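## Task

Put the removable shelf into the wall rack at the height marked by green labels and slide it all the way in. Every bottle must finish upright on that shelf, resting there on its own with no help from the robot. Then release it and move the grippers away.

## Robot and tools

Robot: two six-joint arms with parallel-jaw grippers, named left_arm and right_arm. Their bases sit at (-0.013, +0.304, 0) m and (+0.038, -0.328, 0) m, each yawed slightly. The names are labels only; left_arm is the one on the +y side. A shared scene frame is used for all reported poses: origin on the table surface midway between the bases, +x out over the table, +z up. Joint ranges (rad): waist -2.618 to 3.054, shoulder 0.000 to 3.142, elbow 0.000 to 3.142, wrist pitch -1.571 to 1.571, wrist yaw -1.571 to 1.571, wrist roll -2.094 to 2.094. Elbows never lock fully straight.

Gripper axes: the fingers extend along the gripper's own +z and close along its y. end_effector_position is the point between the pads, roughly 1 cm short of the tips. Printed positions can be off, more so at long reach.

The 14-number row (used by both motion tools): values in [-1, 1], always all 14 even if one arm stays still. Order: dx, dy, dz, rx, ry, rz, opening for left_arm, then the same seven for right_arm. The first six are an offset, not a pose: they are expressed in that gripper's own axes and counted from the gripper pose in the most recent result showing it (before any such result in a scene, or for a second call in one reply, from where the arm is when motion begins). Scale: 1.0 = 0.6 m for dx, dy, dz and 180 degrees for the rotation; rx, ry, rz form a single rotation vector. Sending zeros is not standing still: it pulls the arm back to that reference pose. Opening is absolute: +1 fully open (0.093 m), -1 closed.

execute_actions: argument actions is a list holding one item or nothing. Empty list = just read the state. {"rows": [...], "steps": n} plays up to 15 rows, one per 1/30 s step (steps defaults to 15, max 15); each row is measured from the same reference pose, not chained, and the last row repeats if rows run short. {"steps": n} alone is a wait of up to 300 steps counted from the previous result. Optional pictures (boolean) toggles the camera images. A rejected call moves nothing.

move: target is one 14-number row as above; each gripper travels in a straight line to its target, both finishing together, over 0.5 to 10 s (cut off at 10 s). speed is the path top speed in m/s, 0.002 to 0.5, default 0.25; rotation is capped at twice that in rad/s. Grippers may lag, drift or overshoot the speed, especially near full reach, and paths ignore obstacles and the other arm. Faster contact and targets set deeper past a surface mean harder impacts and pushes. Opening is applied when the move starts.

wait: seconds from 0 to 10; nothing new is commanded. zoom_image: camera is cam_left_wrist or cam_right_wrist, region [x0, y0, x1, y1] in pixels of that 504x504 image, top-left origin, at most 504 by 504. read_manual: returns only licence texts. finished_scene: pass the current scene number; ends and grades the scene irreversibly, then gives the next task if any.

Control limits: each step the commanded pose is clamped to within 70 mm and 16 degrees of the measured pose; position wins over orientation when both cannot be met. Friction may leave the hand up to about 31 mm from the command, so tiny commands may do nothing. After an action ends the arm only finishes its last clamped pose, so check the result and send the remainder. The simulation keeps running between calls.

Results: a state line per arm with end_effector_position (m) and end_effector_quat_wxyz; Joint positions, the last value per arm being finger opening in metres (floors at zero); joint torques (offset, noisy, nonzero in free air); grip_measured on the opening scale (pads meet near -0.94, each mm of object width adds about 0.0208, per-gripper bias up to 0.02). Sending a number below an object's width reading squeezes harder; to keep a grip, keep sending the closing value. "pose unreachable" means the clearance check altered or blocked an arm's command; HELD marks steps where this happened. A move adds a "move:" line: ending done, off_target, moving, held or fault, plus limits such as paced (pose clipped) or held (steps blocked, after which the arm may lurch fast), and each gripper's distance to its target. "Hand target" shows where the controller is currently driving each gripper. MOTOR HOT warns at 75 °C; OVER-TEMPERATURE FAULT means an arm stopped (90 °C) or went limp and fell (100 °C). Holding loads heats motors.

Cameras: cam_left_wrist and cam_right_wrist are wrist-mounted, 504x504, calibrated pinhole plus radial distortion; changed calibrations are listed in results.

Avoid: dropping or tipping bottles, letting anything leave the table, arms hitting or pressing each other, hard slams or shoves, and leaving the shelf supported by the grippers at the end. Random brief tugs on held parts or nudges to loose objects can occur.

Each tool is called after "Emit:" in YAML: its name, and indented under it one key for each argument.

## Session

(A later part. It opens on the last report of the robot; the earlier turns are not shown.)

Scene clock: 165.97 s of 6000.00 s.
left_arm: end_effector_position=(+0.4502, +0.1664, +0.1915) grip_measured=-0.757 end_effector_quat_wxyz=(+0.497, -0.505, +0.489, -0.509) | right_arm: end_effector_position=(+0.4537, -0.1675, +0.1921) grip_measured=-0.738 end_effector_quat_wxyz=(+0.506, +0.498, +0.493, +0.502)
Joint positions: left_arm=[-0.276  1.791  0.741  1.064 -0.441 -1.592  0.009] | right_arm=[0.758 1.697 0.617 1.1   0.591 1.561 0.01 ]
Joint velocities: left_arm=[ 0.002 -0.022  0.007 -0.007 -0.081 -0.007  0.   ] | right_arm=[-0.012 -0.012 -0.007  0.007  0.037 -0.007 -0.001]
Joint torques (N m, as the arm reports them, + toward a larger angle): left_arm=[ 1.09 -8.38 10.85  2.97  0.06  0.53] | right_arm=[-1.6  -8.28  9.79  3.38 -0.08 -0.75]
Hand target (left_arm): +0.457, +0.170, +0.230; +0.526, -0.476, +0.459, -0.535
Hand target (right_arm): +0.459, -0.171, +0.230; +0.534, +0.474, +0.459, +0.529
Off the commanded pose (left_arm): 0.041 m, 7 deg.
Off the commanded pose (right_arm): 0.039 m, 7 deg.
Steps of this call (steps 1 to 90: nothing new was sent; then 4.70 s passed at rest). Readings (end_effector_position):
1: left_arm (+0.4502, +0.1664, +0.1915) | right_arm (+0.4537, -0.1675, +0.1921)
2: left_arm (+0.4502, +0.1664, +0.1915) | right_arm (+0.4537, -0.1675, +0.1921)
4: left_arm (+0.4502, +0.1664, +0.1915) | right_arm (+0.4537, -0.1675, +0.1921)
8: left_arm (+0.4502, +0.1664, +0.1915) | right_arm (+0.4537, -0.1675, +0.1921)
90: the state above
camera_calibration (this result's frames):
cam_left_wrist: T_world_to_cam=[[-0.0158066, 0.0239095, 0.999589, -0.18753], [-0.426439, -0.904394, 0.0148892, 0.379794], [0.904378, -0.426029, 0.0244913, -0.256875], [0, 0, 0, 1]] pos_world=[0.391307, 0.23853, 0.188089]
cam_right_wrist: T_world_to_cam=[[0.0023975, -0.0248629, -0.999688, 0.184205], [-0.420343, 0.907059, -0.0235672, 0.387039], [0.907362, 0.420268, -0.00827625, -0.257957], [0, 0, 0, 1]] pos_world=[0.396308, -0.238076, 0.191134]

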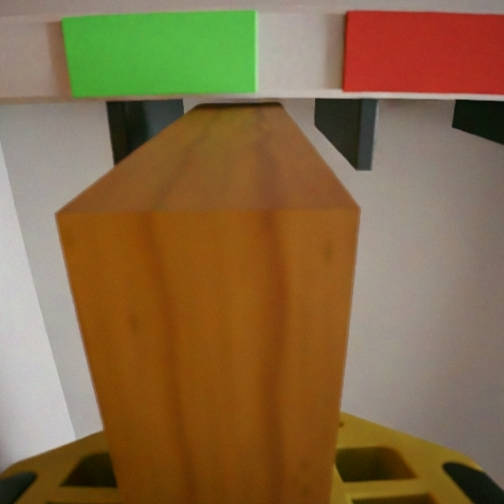

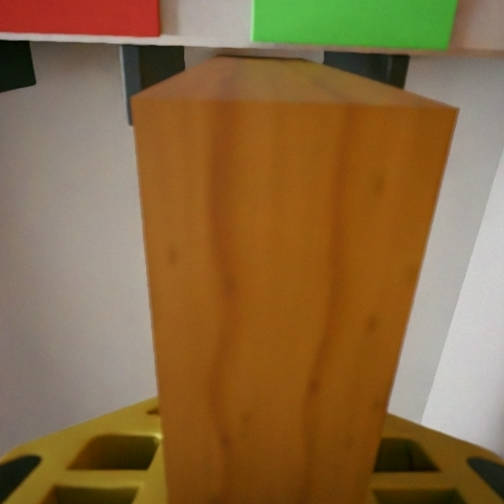

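Emit:
execute_actions:
  actions:
    - {"rows":[[-0.0035,-0.065,0.0200,0.0367,0,0,-0.82,-0.0028,0.063,0.0175,-0.037,-0.001,0.002,-0.82],[-0.0035,-0.065,0.0230,0.0367,0,0,-0.82,-0.0028,0.063,0.0205,-0.037,-0.001,0.002,-0.82],[-0.0035,-0.065,0.0268,0.0367,0,0,-0.82,-0.0028,0.063,0.0243,-0.037,-0.001,0.002,-0.82],[-0.0035,-0.065,0.0308,0.0367,0,0,-0.82,-0.0028,0.063,0.0283,-0.037,-0.001,0.002,-0.82],[-0.0035,-0.065,0.0348,0.0367,0,0,-0.82,-0.0028,0.063,0.0323,-0.037,-0.001,0.002,-0.82],[-0.0035,-0.065,0.0388,0.0367,0,0,-0.82,-0.0028,0.063,0.0363,-0.037,-0.001,0.002,-0.82],[-0.0035,-0.065,0.0428,0.0367,0,0,-0.82,-0.0028,0.063,0.0403,-0.037,-0.001,0.002,-0.82],[-0.0035,-0.065,0.0468,0.0367,0,0,-0.82,-0.0028,0.063,0.0443,-0.037,-0.001,0.002,-0.82],[-0.0035,-0.065,0.0508,0.0367,0,0,-0.82,-0.0028,0.063,0.0483,-0.037,-0.001,0.002,-0.82],[-0.0035,-0.065,0.0548,0.0367,0,0,-0.82,-0.0028,0.063,0.0523,-0.037,-0.001,0.002,-0.82],[-0.0035,-0.065,0.0588,0.0367,0,0,-0.82,-0.0028,0.063,0.0563,-0.037,-0.001,0.002,-0.82],[-0.0035,-0.065,0.0628,0.0367,0,0,-0.82,-0.0028,0.063,0.0603,-0.037,-0.001,0.002,-0.82],[-0.0035,-0.065,0.0668,0.0367,0,0,-0.82,-0.0028,0.063,0.0643,-0.037,-0.001,0.002,-0.82],[-0.0035,-0.065,0.0703,0.0367,0,0,-0.82,-0.0028,0.063,0.0678,-0.037,-0.001,0.002,-0.82],[-0.0035,-0.065,0.0730,0.0367,0,0,-0.82,-0.0028,0.063,0.0705,-0.037,-0.001,0.002,-0.82]],"steps":15}
  pictures: false

Emit:
wait:
  seconds: 0.4

Scene clock: 180.30 s of 6000.00 s.
left_arm: end_effector_position=(+0.4788, +0.1665, +0.1894) grip_measured=-0.757 end_effector_quat_wxyz=(+0.496, -0.505, +0.490, -0.508) | right_arm: end_effector_position=(+0.4822, -0.1676, +0.1905) grip_measured=-0.738 end_effector_quat_wxyz=(+0.506, +0.500, +0.494, +0.500)
Joint positions: left_arm=[-0.241  1.875  0.851  1.034 -0.406 -1.594  0.009] | right_arm=[0.709 1.776 0.715 1.075 0.544 1.564 0.01 ]
Joint velocities: left_arm=[ 0.071  0.178  0.242 -0.051  0.081 -0.051 -0.001] | right_arm=[-0.1    0.164  0.222  0.007 -0.037 -0.022  0.   ]
Joint torques (N m, as the arm reports them, + toward a larger angle): left_arm=[ 1.13 -9.43 10.96  3.04 -0.02  0.54] | right_arm=[-1.62 -9.39  9.97  3.46 -0.05 -0.73]
Hand target (left_arm): +0.489, +0.171, +0.230; +0.526, -0.475, +0.460, -0.534
Hand target (right_arm): +0.491, -0.171, +0.230; +0.534, +0.472, +0.461, +0.529
Off the commanded pose (left_arm): 0.044 m, 7 deg.
Off the commanded pose (right_arm): 0.042 m, 7 deg.
Steps of this call (steps 1 to 90: nothing new was sent; then 10.83 s passed at rest; steps 91 to 105: all 15 steps of this action). Readings (end_effector_position):
91: left_arm (+0.4502, +0.1665, +0.1914) | right_arm (+0.4538, -0.1676, +0.1920)
92: left_arm (+0.4504, +0.1665, +0.1913) | right_arm (+0.4542, -0.1676, +0.1921)
94: left_arm (+0.4526, +0.1668, +0.1913) | right_arm (+0.4565, -0.1672, +0.1921)
98: left_arm (+0.4621, +0.1667, +0.1917) | right_arm (+0.4657, -0.1676, +0.1925)
105: the state above

Scene clock: 180.70 s of 6000.00 s.
left_arm: end_effector_position=(+0.4824, +0.1666, +0.1870) grip_measured=-0.757 end_effector_quat_wxyz=(+0.494, -0.507, +0.492, -0.506) | right_arm: end_effector_position=(+0.4858, -0.1675, +0.1882) grip_measured=-0.738 end_effector_quat_wxyz=(+0.504, +0.501, +0.497, +0.499)
Joint positions: left_arm=[-0.236  1.886  0.864  1.023 -0.401 -1.597  0.009] | right_arm=[0.703 1.787 0.727 1.065 0.536 1.567 0.01 ]
Joint velocities: left_arm=[ 0.002  0.002 -0.007 -0.007 -0.022  0.022 -0.001] | right_arm=[ 0.002 -0.017 -0.017  0.081 -0.022 -0.081 -0.   ]
Joint torques (N m, as the arm reports them, + toward a larger angle): left_arm=[ 1.11 -9.54 11.16  3.02  0.05  0.57] | right_arm=[-1.63 -9.51 10.09  3.47 -0.1  -0.74]
Hand target (left_arm): +0.489, +0.171, +0.230; +0.527, -0.475, +0.460, -0.534
Hand target (right_arm): +0.491, -0.171, +0.230; +0.534, +0.472, +0.461, +0.529
Off the commanded pose (left_arm): 0.045 m, 7 deg.
Off the commanded pose (right_arm): 0.044 m, 7 deg.
Steps of this call (steps 1 to 12: nothing new was sent). Readings (end_effector_position):
1: left_arm (+0.4807, +0.1666, +0.1891) | right_arm (+0.4840, -0.1676, +0.1900)
2: left_arm (+0.4818, +0.1666, +0.1885) | right_arm (+0.4851, -0.1676, +0.1895)
4: left_arm (+0.4824, +0.1666, +0.1877) | right_arm (+0.4858, -0.1675, +0.1888)
8: left_arm (+0.4824, +0.1666, +0.1871) | right_arm (+0.4858, -0.1675, +0.1882)
12: the state above
camera_calibration (this result's frames):
cam_left_wrist: T_world_to_cam=[[-0.00441394, 0.0238907, 0.999705, -0.188044], [-0.427309, -0.903891, 0.0197143, 0.393154], [0.904095, -0.427096, 0.0141985, -0.283567], [0, 0, 0, 1]] pos_world=[0.42354, 0.23875, 0.184264]
cam_right_wrist: T_world_to_cam=[[-0.0104484, -0.027596, -0.999565, 0.18597], [-0.42103, 0.906812, -0.0206343, 0.400094], [0.906986, 0.420631, -0.0210935, -0.284402], [0, 0, 0, 1]] pos_world=[0.428344, -0.238049, 0.188146]

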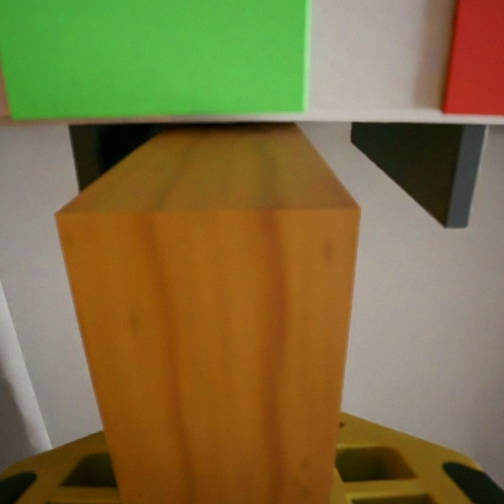

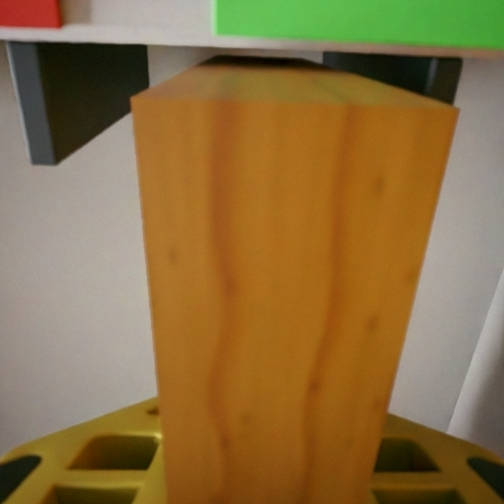

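Emit:
execute_actions:
  actions:
    - {"rows":[[-0.003,-0.072,0.0215,0.040,0,0,-0.82,-0.0028,0.069,0.0195,-0.041,-0.001,0.002,-0.82],[-0.003,-0.0715,0.0250,0.040,0,0,-0.82,-0.0028,0.0685,0.0230,-0.041,-0.001,0.002,-0.82],[-0.003,-0.071,0.0290,0.040,0,0,-0.82,-0.0028,0.068,0.0272,-0.041,-0.001,0.002,-0.82],[-0.003,-0.0705,0.0330,0.040,0,0,-0.82,-0.0028,0.0675,0.0314,-0.041,-0.001,0.002,-0.82],[-0.003,-0.070,0.0370,0.040,0,0,-0.82,-0.0028,0.067,0.0356,-0.041,-0.001,0.002,-0.82],[-0.003,-0.0695,0.0410,0.040,0,0,-0.82,-0.0028,0.0665,0.0398,-0.041,-0.001,0.002,-0.82],[-0.003,-0.069,0.0450,0.040,0,0,-0.82,-0.0028,0.066,0.0440,-0.041,-0.001,0.002,-0.82],[-0.003,-0.0685,0.0490,0.040,0,0,-0.82,-0.0028,0.0655,0.0480,-0.041,-0.001,0.002,-0.82],[-0.003,-0.068,0.0528,0.040,0,0,-0.82,-0.0028,0.065,0.0519,-0.041,-0.001,0.002,-0.82],[-0.003,-0.0672,0.0563,0.040,0,0,-0.82,-0.0028,0.0643,0.0555,-0.041,-0.001,0.002,-0.82],[-0.003,-0.0664,0.0595,0.040,0,0,-0.82,-0.0028,0.0635,0.0588,-0.041,-0.001,0.002,-0.82],[-0.003,-0.0656,0.0625,0.040,0,0,-0.82,-0.0028,0.0627,0.0618,-0.041,-0.001,0.002,-0.82],[-0.003,-0.0648,0.0652,0.040,0,0,-0.82,-0.0028,0.062,0.0645,-0.041,-0.001,0.002,-0.82],[-0.003,-0.064,0.0675,0.040,0,0,-0.82,-0.0028,0.0612,0.0668,-0.041,-0.001,0.002,-0.82],[-0.003,-0.0633,0.0693,0.040,0,0,-0.82,-0.0028,0.0605,0.0687,-0.041,-0.001,0.002,-0.82]],"steps":15}
  pictures: false

Emit:
wait:
  seconds: 0.4

Scene clock: 195.57 s of 6000.00 s.
left_arm: end_effector_position=(+0.5103, +0.1669, +0.1808) grip_measured=-0.757 end_effector_quat_wxyz=(+0.494, -0.509, +0.493, -0.504) | right_arm: end_effector_position=(+0.5144, -0.1670, +0.1808) grip_measured=-0.738 end_effector_quat_wxyz=(+0.502, +0.503, +0.498, +0.497)
Joint positions: left_arm=[-0.209  1.978  0.975  1.001 -0.376 -1.598  0.009] | right_arm=[0.663 1.883 0.828 1.052 0.497 1.571 0.01 ]
Joint velocities: left_arm=[ 0.017  0.129  0.159 -0.095 -0.022 -0.007 -0.001] | right_arm=[-0.076  0.168  0.154 -0.022 -0.037  0.022 -0.001]
Joint torques (N m, as the arm reports them, + toward a larger angle): left_arm=[  1.18 -10.16  11.17   3.14   0.     0.51] | right_arm=[ -1.5  -10.61  10.07   3.49  -0.04  -0.8 ]
Hand target (left_arm): +0.519, +0.170, +0.224; +0.526, -0.475, +0.461, -0.534
Hand target (right_arm): +0.523, -0.171, +0.224; +0.534, +0.472, +0.462, +0.528
Off the commanded pose (left_arm): 0.046 m, 7 deg.
Off the commanded pose (right_arm): 0.046 m, 8 deg.
Steps of this call (steps 1 to 90: nothing new was sent; then 11.37 s passed at rest; steps 91 to 105: all 15 steps of this action). Readings (end_effector_position):
91: left_arm (+0.4824, +0.1666, +0.1868) | right_arm (+0.4859, -0.1674, +0.1880)
92: left_arm (+0.4829, +0.1666, +0.1868) | right_arm (+0.4866, -0.1673, +0.1879)
94: left_arm (+0.4863, +0.1669, +0.1869) | right_arm (+0.4899, -0.1671, +0.1876)
98: left_arm (+0.4959, +0.1668, +0.1854) | right_arm (+0.4997, -0.1673, +0.1865)
105: the state above

Scene clock: 195.97 s of 6000.00 s.
left_arm: end_effector_position=(+0.5127, +0.1670, +0.1807) grip_measured=-0.757 end_effector_quat_wxyz=(+0.495, -0.508, +0.492, -0.505) | right_arm: end_effector_position=(+0.5170, -0.1669, +0.1808) grip_measured=-0.738 end_effector_quat_wxyz=(+0.502, +0.502, +0.498, +0.498)
Joint positions: left_arm=[-0.206  1.986  0.984  1.    -0.373 -1.597  0.009] | right_arm=[0.66  1.89  0.837 1.052 0.492 1.572 0.01 ]
Joint velocities: left_arm=[ 0.002  0.017 -0.002  0.007 -0.007  0.022  0.001] | right_arm=[ 0.002 -0.002  0.012 -0.051 -0.007  0.007 -0.   ]
Joint torques (N m, as the arm reports them, + toward a larger angle): left_arm=[  1.01 -10.36  11.27   3.07   0.09   0.5 ] | right_arm=[ -1.51 -10.5   10.21   3.49  -0.08  -0.74]
Hand target (left_arm): +0.519, +0.171, +0.224; +0.526, -0.475, +0.460, -0.534
Hand target (right_arm): +0.523, -0.171, +0.224; +0.534, +0.472, +0.462, +0.528
Off the commanded pose (left_arm): 0.046 m, 7 deg.
Off the commanded pose (right_arm): 0.045 m, 8 deg.
Steps of this call (steps 1 to 12: nothing new was sent). Readings (end_effector_position):
1: left_arm (+0.5115, +0.1669, +0.1808) | right_arm (+0.5158, -0.1670, +0.1806)
2: left_arm (+0.5123, +0.1669, +0.1807) | right_arm (+0.5166, -0.1671, +0.1806)
4: left_arm (+0.5127, +0.1671, +0.1807) | right_arm (+0.5170, -0.1669, +0.1808)
8: left_arm (+0.5127, +0.1670, +0.1807) | right_arm (+0.5170, -0.1669, +0.1808)
12: the state above
camera_calibration (this result's frames):
cam_left_wrist: T_world_to_cam=[[-0.0020026, 0.0225134, 0.999745, -0.182666], [-0.4245, -0.905217, 0.0195344, 0.405449], [0.905426, -0.424352, 0.0113697, -0.311338], [0, 0, 0, 1]] pos_world=[0.453641, 0.239015, 0.178239]
cam_right_wrist: T_world_to_cam=[[-0.0153377, -0.025123, -0.999567, 0.181904], [-0.421822, 0.906532, -0.0163121, 0.412188], [0.906549, 0.421389, -0.0245016, -0.312113], [0, 0, 0, 1]] pos_world=[0.459605, -0.237571, 0.180901]

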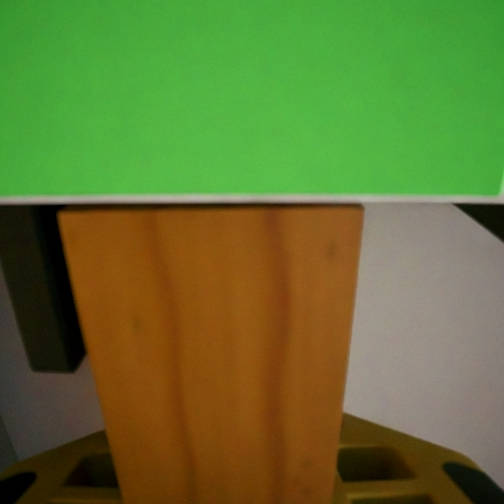

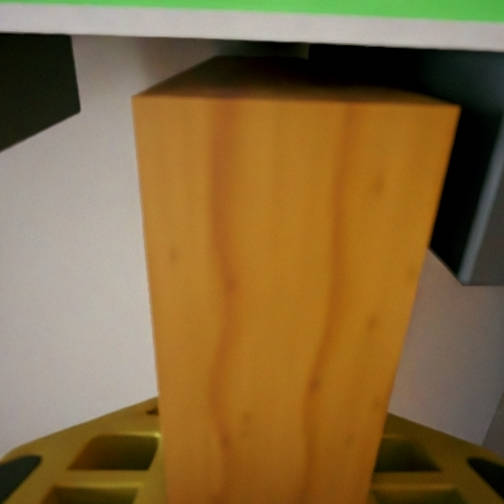

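Emit:
execute_actions:
  actions:
    - {"rows":[[-0.0025,-0.070,0.019,0.038,0,0,-0.82,-0.0035,0.069,0.017,-0.040,-0.001,0.002,-0.82],[-0.0024,-0.065,0.0193,0.0353,0,0,-0.82,-0.0033,0.064,0.0173,-0.0372,-0.001,0.002,-0.82],[-0.0023,-0.060,0.0196,0.0326,0,0,-0.82,-0.0031,0.059,0.0176,-0.0344,-0.001,0.002,-0.82],[-0.0022,-0.055,0.0199,0.030,0,0,-0.82,-0.0029,0.054,0.0179,-0.0316,-0.001,0.002,-0.82],[-0.0021,-0.050,0.0202,0.0273,0,0,-0.82,-0.0027,0.049,0.0182,-0.0288,-0.001,0.002,-0.82],[-0.002,-0.045,0.0205,0.0246,0,0,-0.82,-0.0025,0.044,0.0185,-0.026,-0.001,0.001,-0.82],[-0.0019,-0.040,0.0208,0.022,0,0,-0.82,-0.0023,0.039,0.0188,-0.0232,-0.001,0.001,-0.82],[-0.0018,-0.035,0.0211,0.0193,0,0,-0.82,-0.0021,0.034,0.0191,-0.0204,-0.001,0.001,-0.82],[-0.0017,-0.030,0.0214,0.0166,0,0,-0.82,-0.0019,0.029,0.0194,-0.0176,0,0.001,-0.82],[-0.0016,-0.025,0.0217,0.014,0,0,-0.82,-0.0017,0.024,0.0197,-0.0148,0,0.001,-0.82],[-0.0015,-0.020,0.022,0.0113,0,0,-0.82,-0.0015,0.019,0.020,-0.012,0,0.001,-0.82],[-0.0014,-0.015,0.022,0.0086,0,0,-0.82,-0.0014,0.014,0.020,-0.0092,0,0,-0.82],[-0.0013,-0.010,0.022,0.006,0,0,-0.82,-0.0013,0.009,0.020,-0.0066,0,0,-0.82],[-0.0012,-0.005,0.022,0.0035,0,0,-0.82,-0.0012,0.004,0.020,-0.004,0,0,-0.82],[-0.001,0.0,0.022,0.001,0,0,-0.82,-0.001,0.0,0.020,-0.002,0,0,-0.82]],"steps":15}
  pictures: false

Emit:
wait:
  seconds: 0.4

Scene clock: 205.60 s of 6000.00 s.
left_arm: end_effector_position=(+0.5142, +0.1671, +0.1785) grip_measured=-0.757 end_effector_quat_wxyz=(+0.493, -0.510, +0.493, -0.503) | right_arm: end_effector_position=(+0.5176, -0.1671, +0.1779) grip_measured=-0.738 end_effector_quat_wxyz=(+0.499, +0.506, +0.496, +0.499)
Joint positions: left_arm=[-0.205  1.992  0.99   0.993 -0.373 -1.601  0.009] | right_arm=[0.66  1.899 0.838 1.056 0.494 1.583 0.01 ]
Joint velocities: left_arm=[-0.012  0.002 -0.002  0.022 -0.022  0.022  0.001] | right_arm=[-0.022  0.027  0.002  0.037 -0.081 -0.051 -0.   ]
Joint torques (N m, as the arm reports them, + toward a larger angle): left_arm=[ 0.84 -7.33 11.16  2.15  0.06  0.12] | right_arm=[-1.68 -7.32 10.16  2.33 -0.16 -0.3 ]
Hand target (left_arm): +0.525, +0.168, +0.180; +0.496, -0.507, +0.492, -0.505
Hand target (right_arm): +0.528, -0.168, +0.181; +0.503, +0.501, +0.496, +0.499
Off the commanded pose (left_arm): 0.012 m, 1 deg.
Off the commanded pose (right_arm): 0.012 m, 1 deg.
Steps of this call (steps 1 to 90: nothing new was sent; then 6.13 s passed at rest; steps 91 to 105: all 15 steps of this action). Readings (end_effector_position):
91: left_arm (+0.5127, +0.1670, +0.1805) | right_arm (+0.5170, -0.1669, +0.1808)
92: left_arm (+0.5127, +0.1670, +0.1804) | right_arm (+0.5170, -0.1669, +0.1806)
94: left_arm (+0.5128, +0.1670, +0.1802) | right_arm (+0.5171, -0.1669, +0.1795)
98: left_arm (+0.5141, +0.1671, +0.1796) | right_arm (+0.5174, -0.1669, +0.1787)
105: the state above

Scene clock: 206.00 s of 6000.00 s.
left_arm: end_effector_position=(+0.5142, +0.1671, +0.1785) grip_measured=-0.757 end_effector_quat_wxyz=(+0.493, -0.510, +0.493, -0.503) | right_arm: end_effector_position=(+0.5176, -0.1671, +0.1779) grip_measured=-0.738 end_effector_quat_wxyz=(+0.499, +0.506, +0.495, +0.499)
Joint positions: left_arm=[-0.205  1.992  0.99   0.993 -0.373 -1.601  0.009] | right_arm=[0.66  1.899 0.838 1.058 0.495 1.583 0.01 ]
Joint velocities: left_arm=[-0.012 -0.007  0.007  0.037  0.037 -0.022  0.001] | right_arm=[ 0.007  0.007 -0.007 -0.051 -0.037  0.007  0.001]
Joint torques (N m, as the arm reports them, + toward a larger angle): left_arm=[ 0.8  -7.47 11.18  2.18  0.08  0.12] | right_arm=[-1.64 -7.24 10.17  2.39 -0.16 -0.31]
Hand target (left_arm): +0.525, +0.168, +0.180; +0.496, -0.507, +0.492, -0.505
Hand target (right_arm): +0.528, -0.168, +0.181; +0.503, +0.501, +0.496, +0.499
Off the commanded pose (left_arm): 0.012 m, 1 deg.
Off the commanded pose (right_arm): 0.012 m, 1 deg.
Steps of this call (steps 1 to 12: nothing new was sent). Readings (end_effector_position):
1: left_arm (+0.5142, +0.1671, +0.1785) | right_arm (+0.5176, -0.1671, +0.1780)
2: left_arm (+0.5142, +0.1671, +0.1785) | right_arm (+0.5176, -0.1671, +0.1779)
4: left_arm (+0.5142, +0.1671, +0.1785) | right_arm (+0.5176, -0.1671, +0.1779)
8: left_arm (+0.5142, +0.1671, +0.1785) | right_arm (+0.5176, -0.1671, +0.1779)
12: the state above
camera_calibration (this result's frames):
cam_left_wrist: T_world_to_cam=[[0.00435395, 0.023866, 0.999706, -0.183915], [-0.423309, -0.905681, 0.023465, 0.404973], [0.905975, -0.423287, 0.00615941, -0.31219], [0, 0, 0, 1]] pos_world=[0.455066, 0.23902, 0.176281]
cam_right_wrist: T_world_to_cam=[[-0.0179907, -0.0154372, -0.999719, 0.182034], [-0.419064, 0.907934, -0.00647853, 0.409626], [0.907779, 0.418829, -0.0228036, -0.314074], [0, 0, 0, 1]] pos_world=[0.460044, -0.23756, 0.177474]

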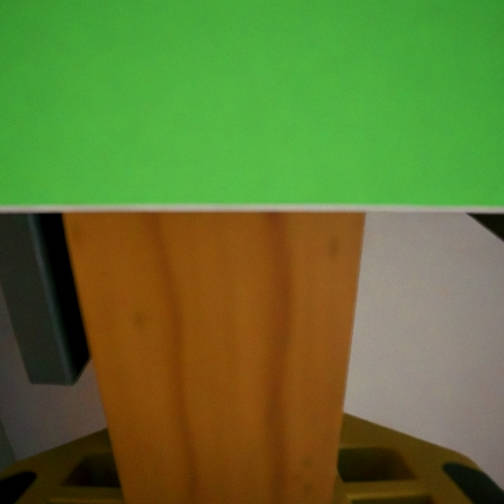

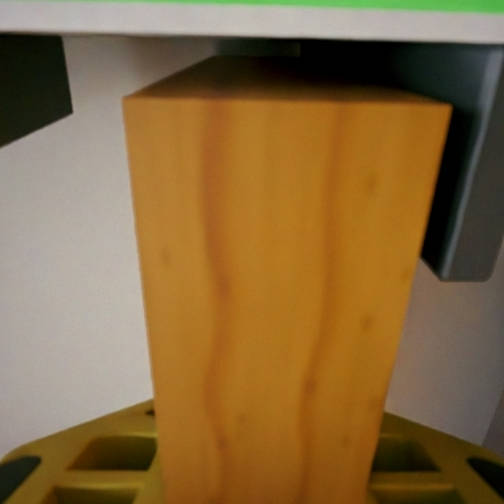

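Emit:
execute_actions:
  actions:
    - {"rows":[[0,-0.002,0.021,0.003,0,0,-0.82,0,0.003,0.021,-0.003,0,0,-0.82],[0,-0.002,0.024,0.003,0,0,-0.82,0,0.003,0.024,-0.003,0,0,-0.82],[0,-0.002,0.027,0.003,0,0,-0.82,0,0.003,0.027,-0.003,0,0,-0.82],[0,-0.002,0.030,0.003,0,0,-0.82,0,0.003,0.030,-0.003,0,0,-0.82],[0,-0.002,0.033,0.003,0,0,-0.82,0,0.003,0.033,-0.003,0,0,-0.82],[0,-0.002,0.035,0.003,0,0,-0.82,0,0.003,0.035,-0.003,0,0,-0.82]],"steps":12}
  pictures: false

Scene clock: 209.40 s of 6000.00 s.
left_arm: end_effector_position=(+0.5148, +0.1675, +0.1783) grip_measured=-0.757 end_effector_quat_wxyz=(+0.495, -0.510, +0.490, -0.504) | right_arm: end_effector_position=(+0.5181, -0.1672, +0.1775) grip_measured=-0.738 end_effector_quat_wxyz=(+0.502, +0.507, +0.491, +0.501)
Joint positions: left_arm=[-0.205  1.999  0.991  1.005 -0.377 -1.601  0.009] | right_arm=[0.661 1.91  0.839 1.076 0.502 1.583 0.01 ]
Joint velocities: left_arm=[-0.007  0.002 -0.012 -0.022 -0.11   0.007 -0.001] | right_arm=[ 0.002  0.007  0.012  0.007 -0.037  0.022 -0.001]
Joint torques (N m, as the arm reports them, + toward a larger angle): left_arm=[ 1.3  -6.28 13.99  1.98  0.15  0.1 ] | right_arm=[-2.51 -6.   13.04  2.12 -0.29 -0.21]
Hand target (left_arm): +0.533, +0.168, +0.180; +0.496, -0.508, +0.491, -0.506
Hand target (right_arm): +0.537, -0.168, +0.180; +0.502, +0.504, +0.493, +0.502
Off the commanded pose (left_arm): 0.020 m, 0 deg.
Off the commanded pose (right_arm): 0.021 m, 0 deg.
Steps of this call (steps 1 to 90: nothing new was sent; steps 91 to 102: all 12 steps of this action). Readings (end_effector_position):
91: left_arm (+0.5142, +0.1671, +0.1785) | right_arm (+0.5177, -0.1672, +0.1778)
92: left_arm (+0.5143, +0.1671, +0.1781) | right_arm (+0.5178, -0.1672, +0.1777)
94: left_arm (+0.5147, +0.1673, +0.1783) | right_arm (+0.5179, -0.1672, +0.1775)
98: left_arm (+0.5148, +0.1674, +0.1781) | right_arm (+0.5181, -0.1671, +0.1774)
102: the state above

At the wall (no motion, elbow torque up). Relax and open.

Emit:
execute_actions:
  actions:
    - {"rows":[[0,0,0.028,0,0,0,-0.82,0,0,0.028,0,0,0,-0.82],[0,0,0.022,0,0,0,-0.82,0,0,0.022,0,0,0,-0.82],[0,0,0.016,0,0,0,-0.82,0,0,0.016,0,0,0,-0.82],[0,0,0.010,0,0,0,-0.82,0,0,0.010,0,0,0,-0.82],[0,0,0.006,0,0,0,-0.82,0,0,0.006,0,0,0,-0.82],[0,0,0.003,0,0,0,-0.76,0,0,0.003,0,0,0,-0.76],[0,0,0.002,0,0,0,-0.68,0,0,0.002,0,0,0,-0.68],[0,0,0.001,0,0,0,-0.60,0,0,0.001,0,0,0,-0.60],[0,0,0,0,0,0,-0.52,0,0,0,0,0,0,-0.52],[0,0,0,0,0,0,-0.42,0,0,0,0,0,0,-0.42],[0,0,0,0,0,0,-0.30,0,0,0,0,0,0,-0.30],[0,0,0,0,0,0,-0.18,0,0,0,0,0,0,-0.18],[0,0,0,0,0,0,-0.06,0,0,0,0,0,0,-0.06],[0,0,0,0,0,0,0.04,0,0,0,0,0,0,0.04],[0,0,0,0,0,0,0.1,0,0,0,0,0,0,0.1]],"steps":15}
  pictures: false

Emit:
move:
  target: [0,-0.003,-0.25,0,0,0,0.1,0,0.003,-0.25,0,0,0,0.1]
  speed: 0.12

Scene clock: 215.07 s of 6000.00 s.
left_arm: end_effector_position=(+0.5145, +0.1669, +0.1773) grip_measured=+0.060 end_effector_quat_wxyz=(+0.495, -0.511, +0.491, -0.502) | right_arm: end_effector_position=(+0.5174, -0.1668, +0.1761) grip_measured=+0.062 end_effector_quat_wxyz=(+0.502, +0.507, +0.492, +0.498)
Joint positions: left_arm=[-0.207  1.999  0.991  1.002 -0.382 -1.6    0.048] | right_arm=[0.664 1.91  0.838 1.073 0.506 1.582 0.048]
Joint velocities: left_arm=[-0.017  0.002 -0.002  0.022 -0.037 -0.022  0.074] | right_arm=[ 0.002 -0.012 -0.002 -0.022  0.037 -0.051  0.076]
Joint torques (N m, as the arm reports them, + toward a larger angle): left_arm=[ 0.06 -9.46  7.41  2.26 -0.04  0.05] | right_arm=[-0.55 -9.35  6.53  2.49 -0.03 -0.18]
Hand target (left_arm): +0.515, +0.167, +0.178; +0.495, -0.510, +0.491, -0.504
Hand target (right_arm): +0.518, -0.167, +0.178; +0.502, +0.507, +0.491, +0.500
Off the commanded pose (left_arm): 0.001 m, 0 deg.
Off the commanded pose (right_arm): 0.002 m, 0 deg.
Steps of this call (steps 1 to 90: nothing new was sent; then 2.17 s passed at rest; steps 91 to 105: all 15 steps of this action). Readings (end_effector_position):
91: left_arm (+0.5149, +0.1676, +0.1781) | right_arm (+0.5180, -0.1671, +0.1777)
92: left_arm (+0.5148, +0.1675, +0.1781) | right_arm (+0.5179, -0.1671, +0.1777)
94: left_arm (+0.5146, +0.1672, +0.1782) | right_arm (+0.5177, -0.1669, +0.1777)
98: left_arm (+0.5145, +0.1671, +0.1783) | right_arm (+0.5174, -0.1669, +0.1776)
105: the state above

Scene clock: 217.03 s of 6000.00 s.
left_arm: end_effector_position=(+0.3711, +0.1619, +0.1790) grip_measured=+0.098 end_effector_quat_wxyz=(+0.491, -0.513, +0.497, -0.499) | right_arm: end_effector_position=(+0.3719, -0.1628, +0.1763) grip_measured=+0.098 end_effector_quat_wxyz=(+0.499, +0.508, +0.497, +0.496)
Joint positions: left_arm=[-0.424  1.583  0.468  1.091 -0.594 -1.608  0.05 ] | right_arm=[0.97  1.514 0.372 1.128 0.808 1.589 0.05 ]
Joint velocities: left_arm=[-0.012 -0.017 -0.007 -0.037 -0.037  0.007  0.   ] | right_arm=[ 0.007  0.002 -0.012 -0.022 -0.007  0.037 -0.   ]
Joint torques (N m, as the arm reports them, + toward a larger angle): left_arm=[-0.61 -6.91  4.7   2.3  -0.29  0.03] | right_arm=[ 0.41 -6.67  4.47  2.31  0.11 -0.14]
Hand target (left_arm): +0.365, +0.164, +0.182; +0.493, -0.514, +0.490, -0.503
Hand target (right_arm): +0.367, -0.165, +0.178; +0.499, +0.510, +0.492, +0.499
Off the commanded pose (left_arm): 0.007 m, 1 deg.
Off the commanded pose (right_arm): 0.005 m, 1 deg.
move: done
camera_calibration (this result's frames):
cam_left_wrist: T_world_to_cam=[[0.0157828, 0.0208273, 0.999659, -0.187437], [-0.42158, -0.906431, 0.0255409, 0.338783], [0.906654, -0.42184, -0.00552569, -0.183061], [0, 0, 0, 1]] pos_world=[0.311756, 0.233765, 0.177708]
cam_right_wrist: T_world_to_cam=[[-0.025026, -0.0188612, -0.999509, 0.179941], [-0.416659, 0.909038, -0.00672152, 0.343956], [0.908718, 0.416286, -0.0306083, -0.183009], [0, 0, 0, 1]] pos_world=[0.314119, -0.233091, 0.176562]

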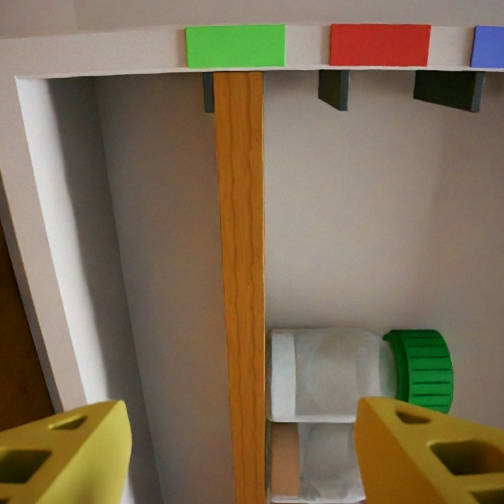

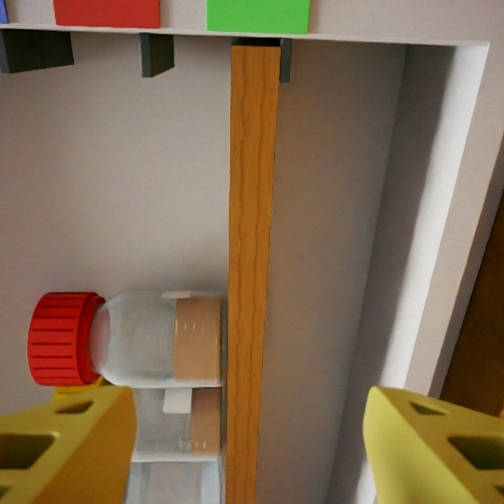

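The shelf sits on the green ledges with the bottles upright. Moving further clear.

Emit:
move:
  target: [-0.08,-0.06,-0.12,0,0,0,0.1,-0.08,0.06,-0.12,0,0,0,0.1]
  speed: 0.2

Scene clock: 219.73 s of 6000.00 s.
left_arm: end_effector_position=(+0.3025, +0.2077, +0.2166) grip_measured=+0.098 end_effector_quat_wxyz=(+0.492, -0.513, +0.499, -0.496) | right_arm: end_effector_position=(+0.3001, -0.2125, +0.2034) grip_measured=+0.098 end_effector_quat_wxyz=(+0.500, +0.506, +0.510, +0.484)
Joint positions: left_arm=[-0.424  0.999  0.295  0.677 -0.596 -1.605  0.05 ] | right_arm=[1.077 0.841 0.203 0.587 0.913 1.591 0.05 ]
Joint velocities: left_arm=[-0.002 -0.032 -0.002 -0.037 -0.066 -0.037  0.001] | right_arm=[ 0.022 -0.002 -0.007  0.051 -0.037  0.007 -0.   ]
Joint torques (N m, as the arm reports them, + toward a larger angle): left_arm=[-0.16 -3.25  7.65  2.07 -0.11  0.03] | right_arm=[ 0.34 -2.37  9.76  2.15  0.13 -0.14]
Hand target (left_arm): +0.300, +0.209, +0.217; +0.491, -0.513, +0.497, -0.499
Hand target (right_arm): +0.299, -0.212, +0.214; +0.498, +0.509, +0.497, +0.496
Off the commanded pose (left_arm): 0.004 m, 0 deg.
Off the commanded pose (right_arm): 0.010 m, 2 deg.
move: done
camera_calibration (this result's frames):
cam_left_wrist: T_world_to_cam=[[0.019577, 0.0152408, 0.999692, -0.224889], [-0.420165, -0.907179, 0.0220585, 0.350851], [0.907236, -0.420468, -0.0113562, -0.100605], [0, 0, 0, 1]] pos_world=[0.243091, 0.279411, 0.215938]
cam_right_wrist: T_world_to_cam=[[-0.0465048, -0.0467121, -0.997825, 0.204419], [-0.419058, 0.907669, -0.0229609, 0.363149], [0.906768, 0.417079, -0.0617861, -0.0891499], [0, 0, 0, 1]] pos_world=[0.242525, -0.282887, 0.206804]

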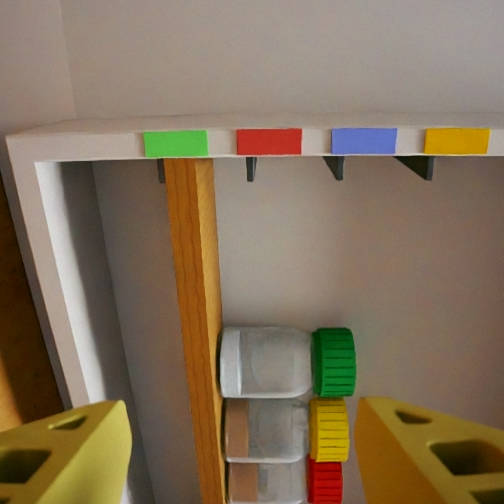

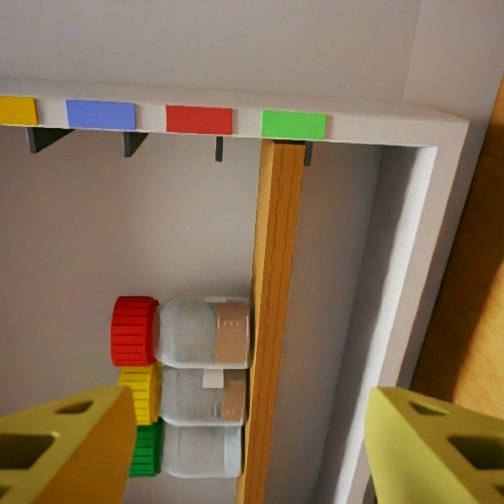

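All three bottles stand on the shelf, which rests fully in on the green level; the arms are clear.

Emit:
finished_scene:
  scene: 2

The scene is finished: the task was done.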